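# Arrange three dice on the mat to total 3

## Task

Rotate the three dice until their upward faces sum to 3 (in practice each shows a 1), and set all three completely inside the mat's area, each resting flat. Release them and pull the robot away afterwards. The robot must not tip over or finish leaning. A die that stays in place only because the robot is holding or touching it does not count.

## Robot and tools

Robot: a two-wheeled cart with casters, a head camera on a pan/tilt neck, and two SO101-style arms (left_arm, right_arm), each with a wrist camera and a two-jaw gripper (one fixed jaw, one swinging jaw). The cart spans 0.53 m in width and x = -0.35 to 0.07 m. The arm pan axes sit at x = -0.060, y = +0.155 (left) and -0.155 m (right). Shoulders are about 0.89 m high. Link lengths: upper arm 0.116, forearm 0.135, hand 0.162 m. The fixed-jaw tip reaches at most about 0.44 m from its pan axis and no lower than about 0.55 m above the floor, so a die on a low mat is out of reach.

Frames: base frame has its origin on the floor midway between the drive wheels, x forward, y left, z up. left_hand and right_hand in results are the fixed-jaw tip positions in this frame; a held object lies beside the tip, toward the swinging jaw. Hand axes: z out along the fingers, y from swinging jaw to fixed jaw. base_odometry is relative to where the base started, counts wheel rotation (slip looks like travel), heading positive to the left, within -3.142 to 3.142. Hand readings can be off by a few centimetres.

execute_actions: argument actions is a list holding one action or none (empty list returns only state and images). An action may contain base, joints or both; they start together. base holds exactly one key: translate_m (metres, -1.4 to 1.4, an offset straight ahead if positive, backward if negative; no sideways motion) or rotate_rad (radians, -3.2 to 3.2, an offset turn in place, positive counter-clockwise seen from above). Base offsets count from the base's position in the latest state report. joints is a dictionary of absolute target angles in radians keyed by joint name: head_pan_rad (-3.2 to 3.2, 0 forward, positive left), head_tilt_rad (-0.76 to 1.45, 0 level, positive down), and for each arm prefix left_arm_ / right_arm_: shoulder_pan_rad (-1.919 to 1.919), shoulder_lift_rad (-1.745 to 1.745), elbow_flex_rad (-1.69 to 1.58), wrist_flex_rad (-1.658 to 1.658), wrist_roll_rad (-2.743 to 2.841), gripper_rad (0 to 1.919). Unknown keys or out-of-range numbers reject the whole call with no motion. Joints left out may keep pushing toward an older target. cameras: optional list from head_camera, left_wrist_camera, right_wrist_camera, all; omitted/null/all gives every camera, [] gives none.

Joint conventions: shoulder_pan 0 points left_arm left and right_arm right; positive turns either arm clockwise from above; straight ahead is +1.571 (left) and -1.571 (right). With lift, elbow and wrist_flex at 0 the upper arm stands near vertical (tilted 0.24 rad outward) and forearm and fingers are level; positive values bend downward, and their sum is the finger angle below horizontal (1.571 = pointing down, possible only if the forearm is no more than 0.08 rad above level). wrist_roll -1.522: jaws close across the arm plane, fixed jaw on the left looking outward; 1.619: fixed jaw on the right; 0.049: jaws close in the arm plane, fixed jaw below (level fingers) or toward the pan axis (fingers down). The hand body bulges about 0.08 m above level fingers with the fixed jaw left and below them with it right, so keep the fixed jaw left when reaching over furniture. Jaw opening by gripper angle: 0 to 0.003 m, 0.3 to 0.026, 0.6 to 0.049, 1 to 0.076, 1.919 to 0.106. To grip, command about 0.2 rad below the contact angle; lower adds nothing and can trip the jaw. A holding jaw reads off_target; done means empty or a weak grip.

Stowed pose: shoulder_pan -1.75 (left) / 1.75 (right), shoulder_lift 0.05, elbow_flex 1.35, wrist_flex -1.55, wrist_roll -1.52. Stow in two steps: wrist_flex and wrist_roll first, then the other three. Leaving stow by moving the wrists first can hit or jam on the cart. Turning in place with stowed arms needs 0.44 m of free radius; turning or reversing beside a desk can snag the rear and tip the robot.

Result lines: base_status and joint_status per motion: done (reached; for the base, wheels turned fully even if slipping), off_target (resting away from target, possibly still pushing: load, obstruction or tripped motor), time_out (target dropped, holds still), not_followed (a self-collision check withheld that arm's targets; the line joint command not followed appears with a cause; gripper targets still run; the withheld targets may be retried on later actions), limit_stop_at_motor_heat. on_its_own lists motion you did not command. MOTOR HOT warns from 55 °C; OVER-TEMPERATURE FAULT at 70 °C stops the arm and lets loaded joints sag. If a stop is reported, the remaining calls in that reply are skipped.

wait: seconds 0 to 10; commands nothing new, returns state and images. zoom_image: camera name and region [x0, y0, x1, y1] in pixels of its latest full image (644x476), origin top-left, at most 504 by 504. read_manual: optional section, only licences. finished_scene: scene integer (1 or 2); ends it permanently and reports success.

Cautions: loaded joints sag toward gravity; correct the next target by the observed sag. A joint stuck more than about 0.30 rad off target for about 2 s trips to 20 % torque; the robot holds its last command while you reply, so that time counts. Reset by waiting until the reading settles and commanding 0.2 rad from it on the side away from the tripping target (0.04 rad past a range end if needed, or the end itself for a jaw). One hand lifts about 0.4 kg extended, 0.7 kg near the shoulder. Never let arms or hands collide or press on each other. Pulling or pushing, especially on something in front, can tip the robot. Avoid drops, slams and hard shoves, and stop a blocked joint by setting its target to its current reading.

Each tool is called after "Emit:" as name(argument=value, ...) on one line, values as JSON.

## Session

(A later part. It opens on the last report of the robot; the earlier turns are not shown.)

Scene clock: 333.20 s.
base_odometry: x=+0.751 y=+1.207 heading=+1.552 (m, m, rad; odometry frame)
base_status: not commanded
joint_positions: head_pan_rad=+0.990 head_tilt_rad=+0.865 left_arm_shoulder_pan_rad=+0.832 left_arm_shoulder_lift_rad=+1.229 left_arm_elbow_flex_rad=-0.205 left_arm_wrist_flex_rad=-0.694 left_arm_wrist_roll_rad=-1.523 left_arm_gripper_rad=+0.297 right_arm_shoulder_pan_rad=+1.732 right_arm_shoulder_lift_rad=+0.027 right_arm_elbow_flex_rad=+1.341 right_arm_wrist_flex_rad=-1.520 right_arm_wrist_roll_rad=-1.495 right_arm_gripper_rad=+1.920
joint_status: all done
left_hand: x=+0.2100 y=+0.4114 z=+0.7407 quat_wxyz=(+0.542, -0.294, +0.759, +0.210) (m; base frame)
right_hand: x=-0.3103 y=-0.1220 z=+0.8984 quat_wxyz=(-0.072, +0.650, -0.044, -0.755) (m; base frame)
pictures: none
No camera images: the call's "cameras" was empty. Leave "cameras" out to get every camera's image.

Emit:
execute_actions(actions=[{"joints": {"left_arm_gripper_rad": 0.5}}], cameras=[])

Emit:
execute_actions(actions=[{"joints": {"left_arm_shoulder_pan_rad": 0.81}}], cameras=["left_wrist_camera"])

Scene clock: 337.37 s.
base_odometry: x=+0.751 y=+1.207 heading=+1.552 (m, m, rad; odometry frame)
base_status: not commanded
joint_positions: head_pan_rad=+0.990 head_tilt_rad=+0.865 left_arm_shoulder_pan_rad=+0.832 left_arm_shoulder_lift_rad=+1.233 left_arm_elbow_flex_rad=-0.205 left_arm_wrist_flex_rad=-0.694 left_arm_wrist_roll_rad=-1.523 left_arm_gripper_rad=+0.489 right_arm_shoulder_pan_rad=+1.732 right_arm_shoulder_lift_rad=+0.027 right_arm_elbow_flex_rad=+1.341 right_arm_wrist_flex_rad=-1.520 right_arm_wrist_roll_rad=-1.495 right_arm_gripper_rad=+1.920
joint_status: all done
left_hand: x=+0.2095 y=+0.4109 z=+0.7391 quat_wxyz=(+0.540, -0.294, +0.760, +0.209) (m; base frame)
right_hand: x=-0.3103 y=-0.1220 z=+0.8984 quat_wxyz=(-0.072, +0.650, -0.044, -0.755) (m; base frame)
pictures: none
No camera images: the call's "cameras" was empty. Leave "cameras" out to get every camera's image.

Scene clock: 337.87 s.
base_odometry: x=+0.751 y=+1.207 heading=+1.552 (m, m, rad; odometry frame)
base_status: not commanded
joint_positions: head_pan_rad=+0.990 head_tilt_rad=+0.865 left_arm_shoulder_pan_rad=+0.820 left_arm_shoulder_lift_rad=+1.233 left_arm_elbow_flex_rad=-0.205 left_arm_wrist_flex_rad=-0.694 left_arm_wrist_roll_rad=-1.523 left_arm_gripper_rad=+0.490 right_arm_shoulder_pan_rad=+1.732 right_arm_shoulder_lift_rad=+0.027 right_arm_elbow_flex_rad=+1.341 right_arm_wrist_flex_rad=-1.520 right_arm_wrist_roll_rad=-1.495 right_arm_gripper_rad=+1.920
joint_status: all done
left_hand: x=+0.2063 y=+0.4142 z=+0.7391 quat_wxyz=(+0.539, -0.299, +0.758, +0.213) (m; base frame)
right_hand: x=-0.3103 y=-0.1220 z=+0.8984 quat_wxyz=(-0.072, +0.650, -0.044, -0.755) (m; base frame)
pictures: left_wrist_camera
Images, in order (width x height): left_wrist_camera 644x476.

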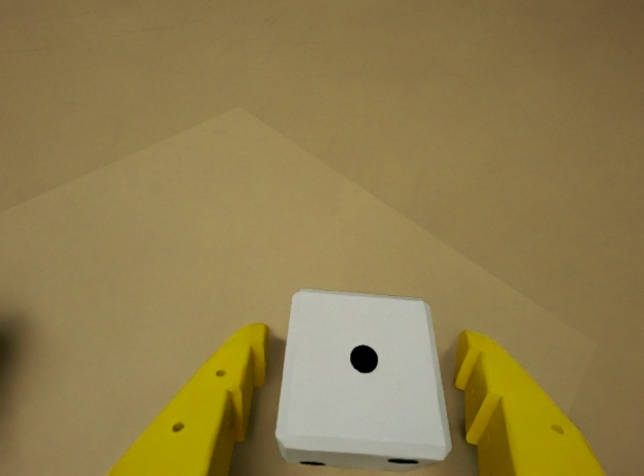

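Emit:
execute_actions(actions=[{"joints": {"left_arm_shoulder_lift_rad": 0.388}}], cameras=[])

Emit:
execute_actions(actions=[{"joints": {"left_arm_shoulder_pan_rad": 1.471, "left_arm_elbow_flex_rad": -0.042, "left_arm_wrist_flex_rad": 1.173, "left_arm_wrist_roll_rad": -2.743, "left_arm_gripper_rad": 0.6}}], cameras=["head_camera", "left_wrist_camera"])

Scene clock: 350.43 s.
base_odometry: x=+0.751 y=+1.207 heading=+1.552 (m, m, rad; odometry frame)
base_status: not commanded
joint_positions: head_pan_rad=+0.990 head_tilt_rad=+0.865 left_arm_shoulder_pan_rad=+0.820 left_arm_shoulder_lift_rad=+0.449 left_arm_elbow_flex_rad=-0.205 left_arm_wrist_flex_rad=-0.694 left_arm_wrist_roll_rad=-1.523 left_arm_gripper_rad=+0.490 right_arm_shoulder_pan_rad=+1.732 right_arm_shoulder_lift_rad=+0.027 right_arm_elbow_flex_rad=+1.341 right_arm_wrist_flex_rad=-1.520 right_arm_wrist_roll_rad=-1.495 right_arm_gripper_rad=+1.920
joint_status: all done
left_hand: x=+0.2135 y=+0.4209 z=+1.0251 quat_wxyz=(+0.788, -0.195, +0.495, +0.311) (m; base frame)
right_hand: x=-0.3103 y=-0.1220 z=+0.8984 quat_wxyz=(-0.072, +0.650, -0.044, -0.755) (m; base frame)
pictures: none
No camera images: the call's "cameras" was empty. Leave "cameras" out to get every camera's image.

Scene clock: 352.43 s.
base_odometry: x=+0.751 y=+1.207 heading=+1.552 (m, m, rad; odometry frame)
base_status: not commanded
joint_positions: head_pan_rad=+0.990 head_tilt_rad=+0.865 left_arm_shoulder_pan_rad=+1.461 left_arm_shoulder_lift_rad=+0.440 left_arm_elbow_flex_rad=-0.036 left_arm_wrist_flex_rad=+1.167 left_arm_wrist_roll_rad=-2.733 left_arm_gripper_rad=+0.590 right_arm_shoulder_pan_rad=+1.732 right_arm_shoulder_lift_rad=+0.027 right_arm_elbow_flex_rad=+1.341 right_arm_wrist_flex_rad=-1.520 right_arm_wrist_roll_rad=-1.495 right_arm_gripper_rad=+1.920
joint_status: all done
joint sent to its limit — the command would take left_arm_wrist_roll_rad past its lower limit, so that joint was sent only as far as its limit.
left_hand: x=+0.1753 y=+0.1838 z=+0.7751 quat_wxyz=(+0.000, +0.523, +0.852, +0.000) (m; base frame)
right_hand: x=-0.3103 y=-0.1220 z=+0.8984 quat_wxyz=(-0.072, +0.650, -0.044, -0.755) (m; base frame)
pictures: head_camera, left_wrist_camera
Images, in order (width x height): head_camera 644x476, left_wrist_camera 644x476.

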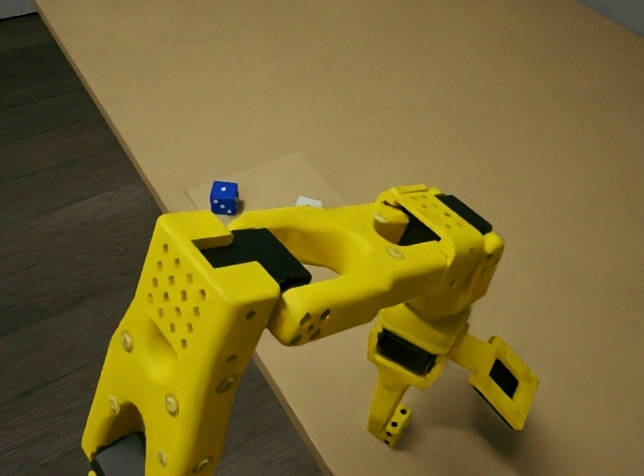

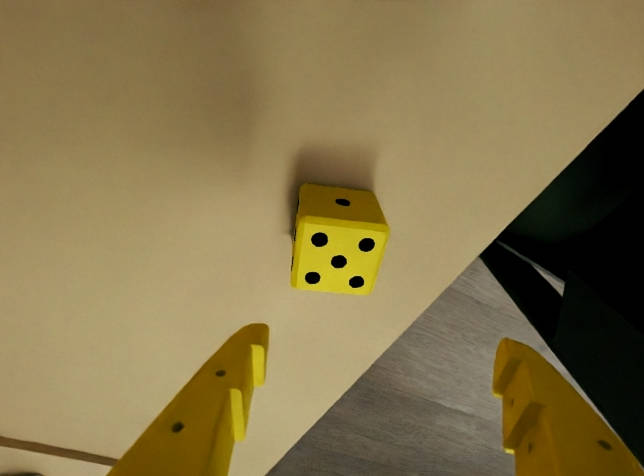

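Emit:
execute_actions(actions=[{"joints": {"left_arm_shoulder_pan_rad": 1.438, "left_arm_shoulder_lift_rad": 0.643, "left_arm_elbow_flex_rad": -0.018, "left_arm_wrist_flex_rad": 0.924}}], cameras=["left_wrist_camera"])

Scene clock: 363.80 s.
base_odometry: x=+0.751 y=+1.207 heading=+1.552 (m, m, rad; odometry frame)
base_status: not commanded
joint_positions: head_pan_rad=+0.990 head_tilt_rad=+0.865 left_arm_shoulder_pan_rad=+1.449 left_arm_shoulder_lift_rad=+0.657 left_arm_elbow_flex_rad=-0.016 left_arm_wrist_flex_rad=+0.929 left_arm_wrist_roll_rad=-2.733 left_arm_gripper_rad=+0.590 right_arm_shoulder_pan_rad=+1.732 right_arm_shoulder_lift_rad=+0.027 right_arm_elbow_flex_rad=+1.341 right_arm_wrist_flex_rad=-1.520 right_arm_wrist_roll_rad=-1.495 right_arm_gripper_rad=+1.920
joint_status: all done
left_hand: x=+0.1780 y=+0.1871 z=+0.7292 quat_wxyz=(+0.001, +0.518, +0.855, +0.000) (m; base frame)
right_hand: x=-0.3103 y=-0.1220 z=+0.8984 quat_wxyz=(-0.072, +0.650, -0.044, -0.755) (m; base frame)
pictures: left_wrist_camera
Images, in order (width x height): left_wrist_camera 644x476.

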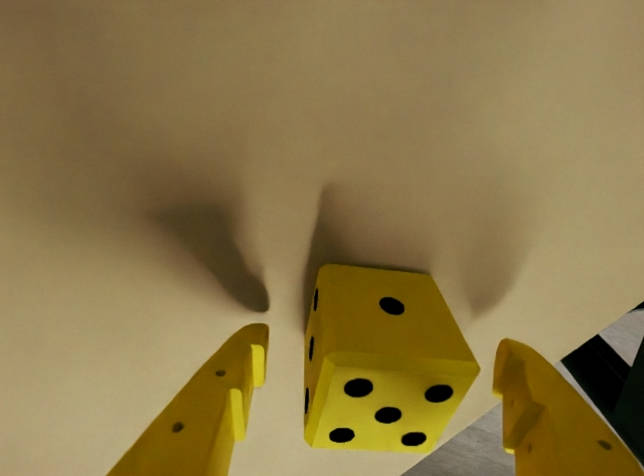

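Emit:
execute_actions(actions=[{"joints": {"left_arm_gripper_rad": 0.13}}], cameras=["left_wrist_camera"])

Emit:
execute_actions(actions=[{"joints": {"left_arm_shoulder_lift_rad": 0.4}}], cameras=[])

Scene clock: 369.33 s.
base_odometry: x=+0.751 y=+1.207 heading=+1.552 (m, m, rad; odometry frame)
base_status: not commanded
joint_positions: head_pan_rad=+0.990 head_tilt_rad=+0.865 left_arm_shoulder_pan_rad=+1.449 left_arm_shoulder_lift_rad=+0.657 left_arm_elbow_flex_rad=-0.016 left_arm_wrist_flex_rad=+0.929 left_arm_wrist_roll_rad=-2.733 left_arm_gripper_rad=+0.297 right_arm_shoulder_pan_rad=+1.732 right_arm_shoulder_lift_rad=+0.027 right_arm_elbow_flex_rad=+1.341 right_arm_wrist_flex_rad=-1.520 right_arm_wrist_roll_rad=-1.495 right_arm_gripper_rad=+1.920
joint_status: left_arm_gripper_rad off_target (ended at +0.297, target +0.130)
left_hand: x=+0.1780 y=+0.1871 z=+0.7292 quat_wxyz=(+0.001, +0.518, +0.855, +0.000) (m; base frame)
right_hand: x=-0.3103 y=-0.1220 z=+0.8984 quat_wxyz=(-0.072, +0.650, -0.044, -0.755) (m; base frame)
pictures: left_wrist_camera
Images, in order (width x height): left_wrist_camera 644x476.

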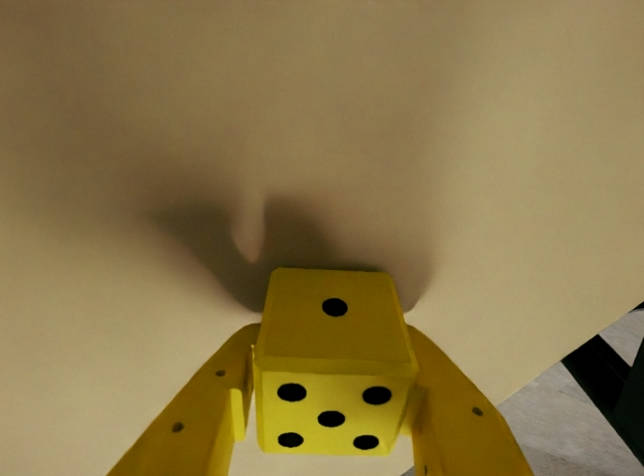

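Scene clock: 370.20 s.
base_odometry: x=+0.751 y=+1.207 heading=+1.552 (m, m, rad; odometry frame)
base_status: not commanded
joint_positions: head_pan_rad=+0.990 head_tilt_rad=+0.865 left_arm_shoulder_pan_rad=+1.449 left_arm_shoulder_lift_rad=+0.456 left_arm_elbow_flex_rad=-0.016 left_arm_wrist_flex_rad=+0.929 left_arm_wrist_roll_rad=-2.733 left_arm_gripper_rad=+0.297 right_arm_shoulder_pan_rad=+1.732 right_arm_shoulder_lift_rad=+0.027 right_arm_elbow_flex_rad=+1.341 right_arm_wrist_flex_rad=-1.520 right_arm_wrist_roll_rad=-1.495 right_arm_gripper_rad=+1.920
joint_status: all done
left_hand: x=+0.2064 y=+0.1906 z=+0.7743 quat_wxyz=(+0.079, +0.515, +0.851, +0.062) (m; base frame)
right_hand: x=-0.3103 y=-0.1220 z=+0.8984 quat_wxyz=(-0.072, +0.650, -0.044, -0.755) (m; base frame)
pictures: none
No camera images: the call's "cameras" was empty. Leave "cameras" out to get every camera's image.

Emit:
execute_actions(actions=[{"base": {"translate_m": -0.03}, "joints": {"left_arm_wrist_flex_rad": -0.885, "left_arm_wrist_roll_rad": -1.515, "left_arm_shoulder_pan_rad": 0.752}}], cameras=[])

Emit:
execute_actions(actions=[{"joints": {"left_arm_shoulder_lift_rad": 1.02, "left_arm_elbow_flex_rad": 0.105}}], cameras=["head_camera", "left_wrist_camera"])

Scene clock: 385.37 s.
base_odometry: x=+0.750 y=+1.177 heading=+1.551 (m, m, rad; odometry frame)
base_status: done
joint_positions: head_pan_rad=+0.990 head_tilt_rad=+0.865 left_arm_shoulder_pan_rad=+0.761 left_arm_shoulder_lift_rad=+0.456 left_arm_elbow_flex_rad=-0.012 left_arm_wrist_flex_rad=-0.870 left_arm_wrist_roll_rad=-1.524 left_arm_gripper_rad=+0.297 right_arm_shoulder_pan_rad=+1.732 right_arm_shoulder_lift_rad=+0.027 right_arm_elbow_flex_rad=+1.341 right_arm_wrist_flex_rad=-1.520 right_arm_wrist_roll_rad=-1.495 right_arm_gripper_rad=+1.920
joint_status: all done
left_hand: x=+0.1934 y=+0.4321 z=+0.9957 quat_wxyz=(+0.772, -0.213, +0.498, +0.332) (m; base frame)
right_hand: x=-0.3103 y=-0.1220 z=+0.8984 quat_wxyz=(-0.072, +0.650, -0.044, -0.755) (m; base frame)
pictures: none
No camera images: the call's "cameras" was empty. Leave "cameras" out to get every camera's image.

Scene clock: 386.50 s.
base_odometry: x=+0.750 y=+1.177 heading=+1.551 (m, m, rad; odometry frame)
base_status: not commanded
joint_positions: head_pan_rad=+0.990 head_tilt_rad=+0.865 left_arm_shoulder_pan_rad=+0.761 left_arm_shoulder_lift_rad=+1.040 left_arm_elbow_flex_rad=+0.109 left_arm_wrist_flex_rad=-0.872 left_arm_wrist_roll_rad=-1.524 left_arm_gripper_rad=+0.297 right_arm_shoulder_pan_rad=+1.732 right_arm_shoulder_lift_rad=+0.027 right_arm_elbow_flex_rad=+1.341 right_arm_wrist_flex_rad=-1.520 right_arm_wrist_roll_rad=-1.495 right_arm_gripper_rad=+1.920
joint_status: all done
left_hand: x=+0.1799 y=+0.4180 z=+0.7616 quat_wxyz=(+0.553, -0.314, +0.734, +0.238) (m; base frame)
right_hand: x=-0.3103 y=-0.1220 z=+0.8984 quat_wxyz=(-0.072, +0.650, -0.044, -0.755) (m; base frame)
pictures: head_camera, left_wrist_camera
Images, in order (width x height): head_camera 644x476, left_wrist_camera 644x476.

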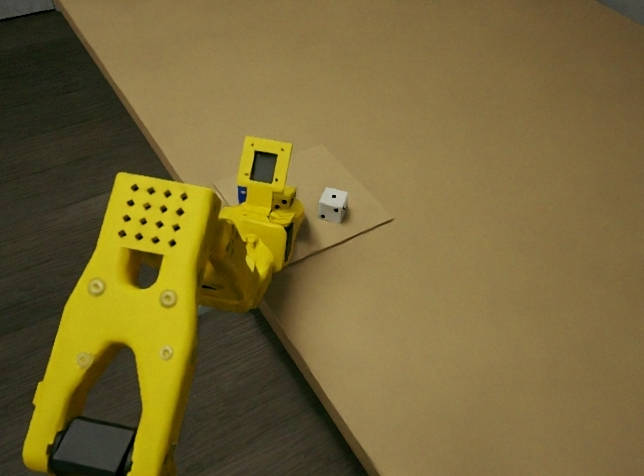

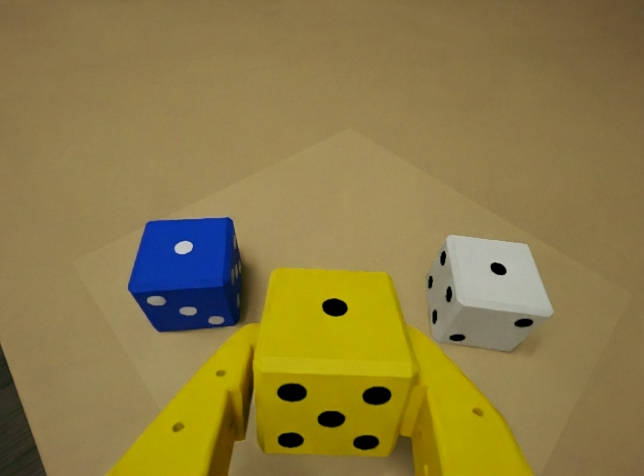

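Emit:
execute_actions(actions=[{"joints": {"left_arm_shoulder_lift_rad": 1.13, "left_arm_elbow_flex_rad": -0.022, "left_arm_wrist_flex_rad": -0.865}}], cameras=[])

Emit:
execute_actions(actions=[{"joints": {"left_arm_shoulder_lift_rad": 1.143}}], cameras=["left_wrist_camera"])

Scene clock: 400.57 s.
base_odometry: x=+0.750 y=+1.177 heading=+1.551 (m, m, rad; odometry frame)
base_status: not commanded
joint_positions: head_pan_rad=+0.990 head_tilt_rad=+0.865 left_arm_shoulder_pan_rad=+0.761 left_arm_shoulder_lift_rad=+1.149 left_arm_elbow_flex_rad=+0.010 left_arm_wrist_flex_rad=-0.865 left_arm_wrist_roll_rad=-1.524 left_arm_gripper_rad=+0.297 right_arm_shoulder_pan_rad=+1.732 right_arm_shoulder_lift_rad=+0.027 right_arm_elbow_flex_rad=+1.341 right_arm_wrist_flex_rad=-1.520 right_arm_wrist_roll_rad=-1.495 right_arm_gripper_rad=+1.920
joint_status: all done
left_hand: x=+0.1807 y=+0.4187 z=+0.7464 quat_wxyz=(+0.548, -0.315, +0.738, +0.235) (m; base frame)
right_hand: x=-0.3103 y=-0.1220 z=+0.8984 quat_wxyz=(-0.072, +0.650, -0.044, -0.755) (m; base frame)
pictures: none
No camera images: the call's "cameras" was empty. Leave "cameras" out to get every camera's image.

Scene clock: 401.07 s.
base_odometry: x=+0.750 y=+1.177 heading=+1.551 (m, m, rad; odometry frame)
base_status: not commanded
joint_positions: head_pan_rad=+0.990 head_tilt_rad=+0.865 left_arm_shoulder_pan_rad=+0.761 left_arm_shoulder_lift_rad=+1.163 left_arm_elbow_flex_rad=+0.008 left_arm_wrist_flex_rad=-0.865 left_arm_wrist_roll_rad=-1.524 left_arm_gripper_rad=+0.297 right_arm_shoulder_pan_rad=+1.732 right_arm_shoulder_lift_rad=+0.027 right_arm_elbow_flex_rad=+1.341 right_arm_wrist_flex_rad=-1.520 right_arm_wrist_roll_rad=-1.495 right_arm_gripper_rad=+1.920
joint_status: all done
left_hand: x=+0.1795 y=+0.4174 z=+0.7423 quat_wxyz=(+0.543, -0.317, +0.742, +0.233) (m; base frame)
right_hand: x=-0.3103 y=-0.1220 z=+0.8984 quat_wxyz=(-0.072, +0.650, -0.044, -0.755) (m; base frame)
pictures: left_wrist_camera
Images, in order (width x height): left_wrist_camera 644x476.

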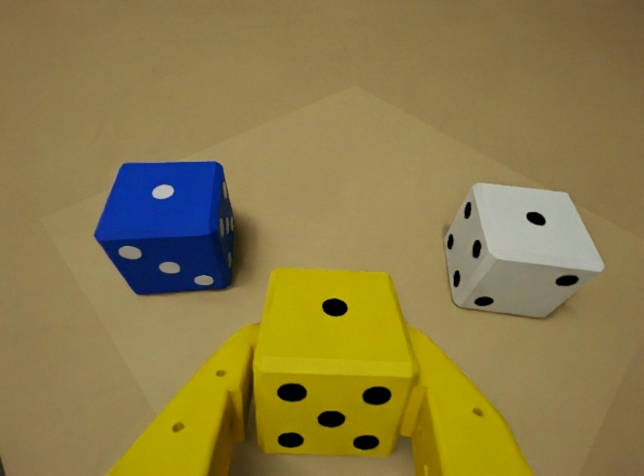

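Emit:
execute_actions(actions=[{"joints": {"left_arm_shoulder_lift_rad": 1.155}}], cameras=[])

Scene clock: 404.77 s.
base_odometry: x=+0.750 y=+1.177 heading=+1.551 (m, m, rad; odometry frame)
base_status: not commanded
joint_positions: head_pan_rad=+0.990 head_tilt_rad=+0.865 left_arm_shoulder_pan_rad=+0.761 left_arm_shoulder_lift_rad=+1.169 left_arm_elbow_flex_rad=+0.005 left_arm_wrist_flex_rad=-0.865 left_arm_wrist_roll_rad=-1.524 left_arm_gripper_rad=+0.297 right_arm_shoulder_pan_rad=+1.732 right_arm_shoulder_lift_rad=+0.027 right_arm_elbow_flex_rad=+1.341 right_arm_wrist_flex_rad=-1.520 right_arm_wrist_roll_rad=-1.495 right_arm_gripper_rad=+1.920
joint_status: all done
left_hand: x=+0.1792 y=+0.4171 z=+0.7409 quat_wxyz=(+0.542, -0.317, +0.742, +0.233) (m; base frame)
right_hand: x=-0.3103 y=-0.1220 z=+0.8984 quat_wxyz=(-0.072, +0.650, -0.044, -0.755) (m; base frame)
pictures: none
No camera images: the call's "cameras" was empty. Leave "cameras" out to get every camera's image.

Emit:
execute_actions(actions=[{"joints": {"left_arm_gripper_rad": 0.44}}], cameras=[])

Emit:
execute_actions(actions=[{"joints": {"left_arm_shoulder_pan_rad": 0.741}}], cameras=["left_wrist_camera"])

Scene clock: 409.43 s.
base_odometry: x=+0.750 y=+1.177 heading=+1.551 (m, m, rad; odometry frame)
base_status: not commanded
joint_positions: head_pan_rad=+0.990 head_tilt_rad=+0.865 left_arm_shoulder_pan_rad=+0.761 left_arm_shoulder_lift_rad=+1.172 left_arm_elbow_flex_rad=+0.005 left_arm_wrist_flex_rad=-0.865 left_arm_wrist_roll_rad=-1.524 left_arm_gripper_rad=+0.429 right_arm_shoulder_pan_rad=+1.732 right_arm_shoulder_lift_rad=+0.027 right_arm_elbow_flex_rad=+1.341 right_arm_wrist_flex_rad=-1.520 right_arm_wrist_roll_rad=-1.495 right_arm_gripper_rad=+1.920
joint_status: all done
left_hand: x=+0.1788 y=+0.4168 z=+0.7399 quat_wxyz=(+0.541, -0.317, +0.743, +0.232) (m; base frame)
right_hand: x=-0.3103 y=-0.1220 z=+0.8984 quat_wxyz=(-0.072, +0.650, -0.044, -0.755) (m; base frame)
pictures: none
No camera images: the call's "cameras" was empty. Leave "cameras" out to get every camera's image.

Scene clock: 409.93 s.
base_odometry: x=+0.750 y=+1.177 heading=+1.551 (m, m, rad; odometry frame)
base_status: not commanded
joint_positions: head_pan_rad=+0.990 head_tilt_rad=+0.865 left_arm_shoulder_pan_rad=+0.751 left_arm_shoulder_lift_rad=+1.172 left_arm_elbow_flex_rad=+0.005 left_arm_wrist_flex_rad=-0.865 left_arm_wrist_roll_rad=-1.524 left_arm_gripper_rad=+0.430 right_arm_shoulder_pan_rad=+1.732 right_arm_shoulder_lift_rad=+0.027 right_arm_elbow_flex_rad=+1.341 right_arm_wrist_flex_rad=-1.520 right_arm_wrist_roll_rad=-1.495 right_arm_gripper_rad=+1.920
joint_status: all done
left_hand: x=+0.1760 y=+0.4194 z=+0.7399 quat_wxyz=(+0.540, -0.321, +0.742, +0.235) (m; base frame)
right_hand: x=-0.3103 y=-0.1220 z=+0.8984 quat_wxyz=(-0.072, +0.650, -0.044, -0.755) (m; base frame)
pictures: left_wrist_camera
Images, in order (width x height): left_wrist_camera 644x476.

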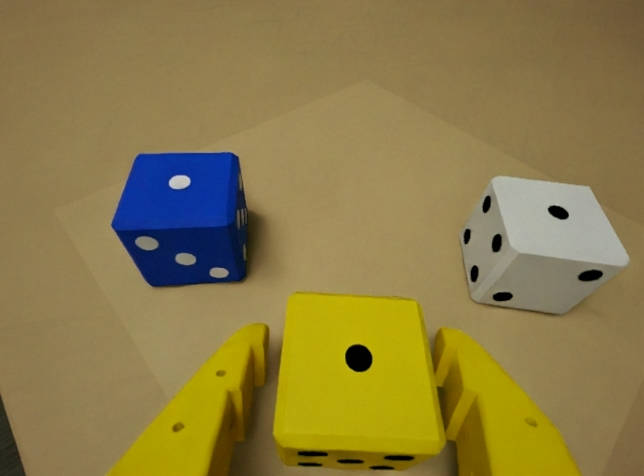

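Emit:
execute_actions(actions=[{"joints": {"left_arm_shoulder_lift_rad": 0.5, "left_arm_wrist_flex_rad": -1.2}}], cameras=[])

Emit:
execute_actions(actions=[{"base": {"translate_m": -0.15}, "joints": {"left_arm_shoulder_pan_rad": -0.3, "left_arm_shoulder_lift_rad": -0.3, "left_arm_elbow_flex_rad": 0.6, "head_pan_rad": 0.8, "head_tilt_rad": 0.72}}], cameras=["head_camera"])

Scene clock: 417.80 s.
base_odometry: x=+0.750 y=+1.177 heading=+1.551 (m, m, rad; odometry frame)
base_status: not commanded
joint_positions: head_pan_rad=+0.990 head_tilt_rad=+0.865 left_arm_shoulder_pan_rad=+0.751 left_arm_shoulder_lift_rad=+0.560 left_arm_elbow_flex_rad=+0.005 left_arm_wrist_flex_rad=-1.188 left_arm_wrist_roll_rad=-1.524 left_arm_gripper_rad=+0.430 right_arm_shoulder_pan_rad=+1.732 right_arm_shoulder_lift_rad=+0.027 right_arm_elbow_flex_rad=+1.341 right_arm_wrist_flex_rad=-1.520 right_arm_wrist_roll_rad=-1.495 right_arm_gripper_rad=+1.920
joint_status: all done
left_hand: x=+0.1807 y=+0.4244 z=+1.0001 quat_wxyz=(+0.816, -0.182, +0.419, +0.356) (m; base frame)
right_hand: x=-0.3103 y=-0.1220 z=+0.8984 quat_wxyz=(-0.072, +0.650, -0.044, -0.755) (m; base frame)
pictures: none
No camera images: the call's "cameras" was empty. Leave "cameras" out to get every camera's image.

Scene clock: 419.40 s.
base_odometry: x=+0.747 y=+1.026 heading=+1.550 (m, m, rad; odometry frame)
base_status: done
joint_positions: head_pan_rad=+0.810 head_tilt_rad=+0.734 left_arm_shoulder_pan_rad=-0.291 left_arm_shoulder_lift_rad=-0.261 left_arm_elbow_flex_rad=+0.603 left_arm_wrist_flex_rad=-1.189 left_arm_wrist_roll_rad=-1.524 left_arm_gripper_rad=+0.430 right_arm_shoulder_pan_rad=+1.732 right_arm_shoulder_lift_rad=+0.027 right_arm_elbow_flex_rad=+1.341 right_arm_wrist_flex_rad=-1.520 right_arm_wrist_roll_rad=-1.495 right_arm_gripper_rad=+1.920
joint_status: all done
left_hand: x=-0.1431 y=+0.4055 z=+1.0897 quat_wxyz=(+0.558, -0.284, +0.212, +0.751) (m; base frame)
right_hand: x=-0.3103 y=-0.1220 z=+0.8984 quat_wxyz=(-0.072, +0.650, -0.044, -0.755) (m; base frame)
pictures: head_camera
Images, in order (width x height): head_camera 644x476.

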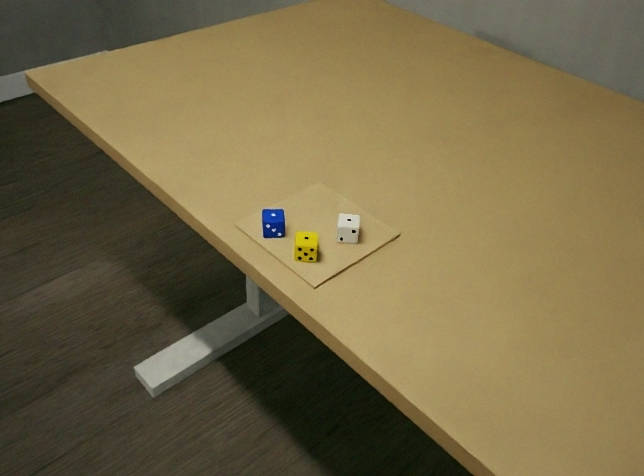

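Emit:
zoom_image(camera="head_camera", region=[225, 175, 410, 295])

Region (225, 175, 410, 295) of head_camera's 644x476 image, scaled by 2.724; it fills the top 327 rows of this view, and the rest is white.

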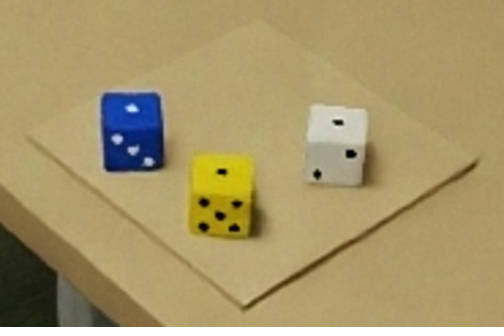

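All three dice show 1, sit flat and are inside the mat.

Emit:
finished_scene(scene=2)

The scene is finished: the task was done.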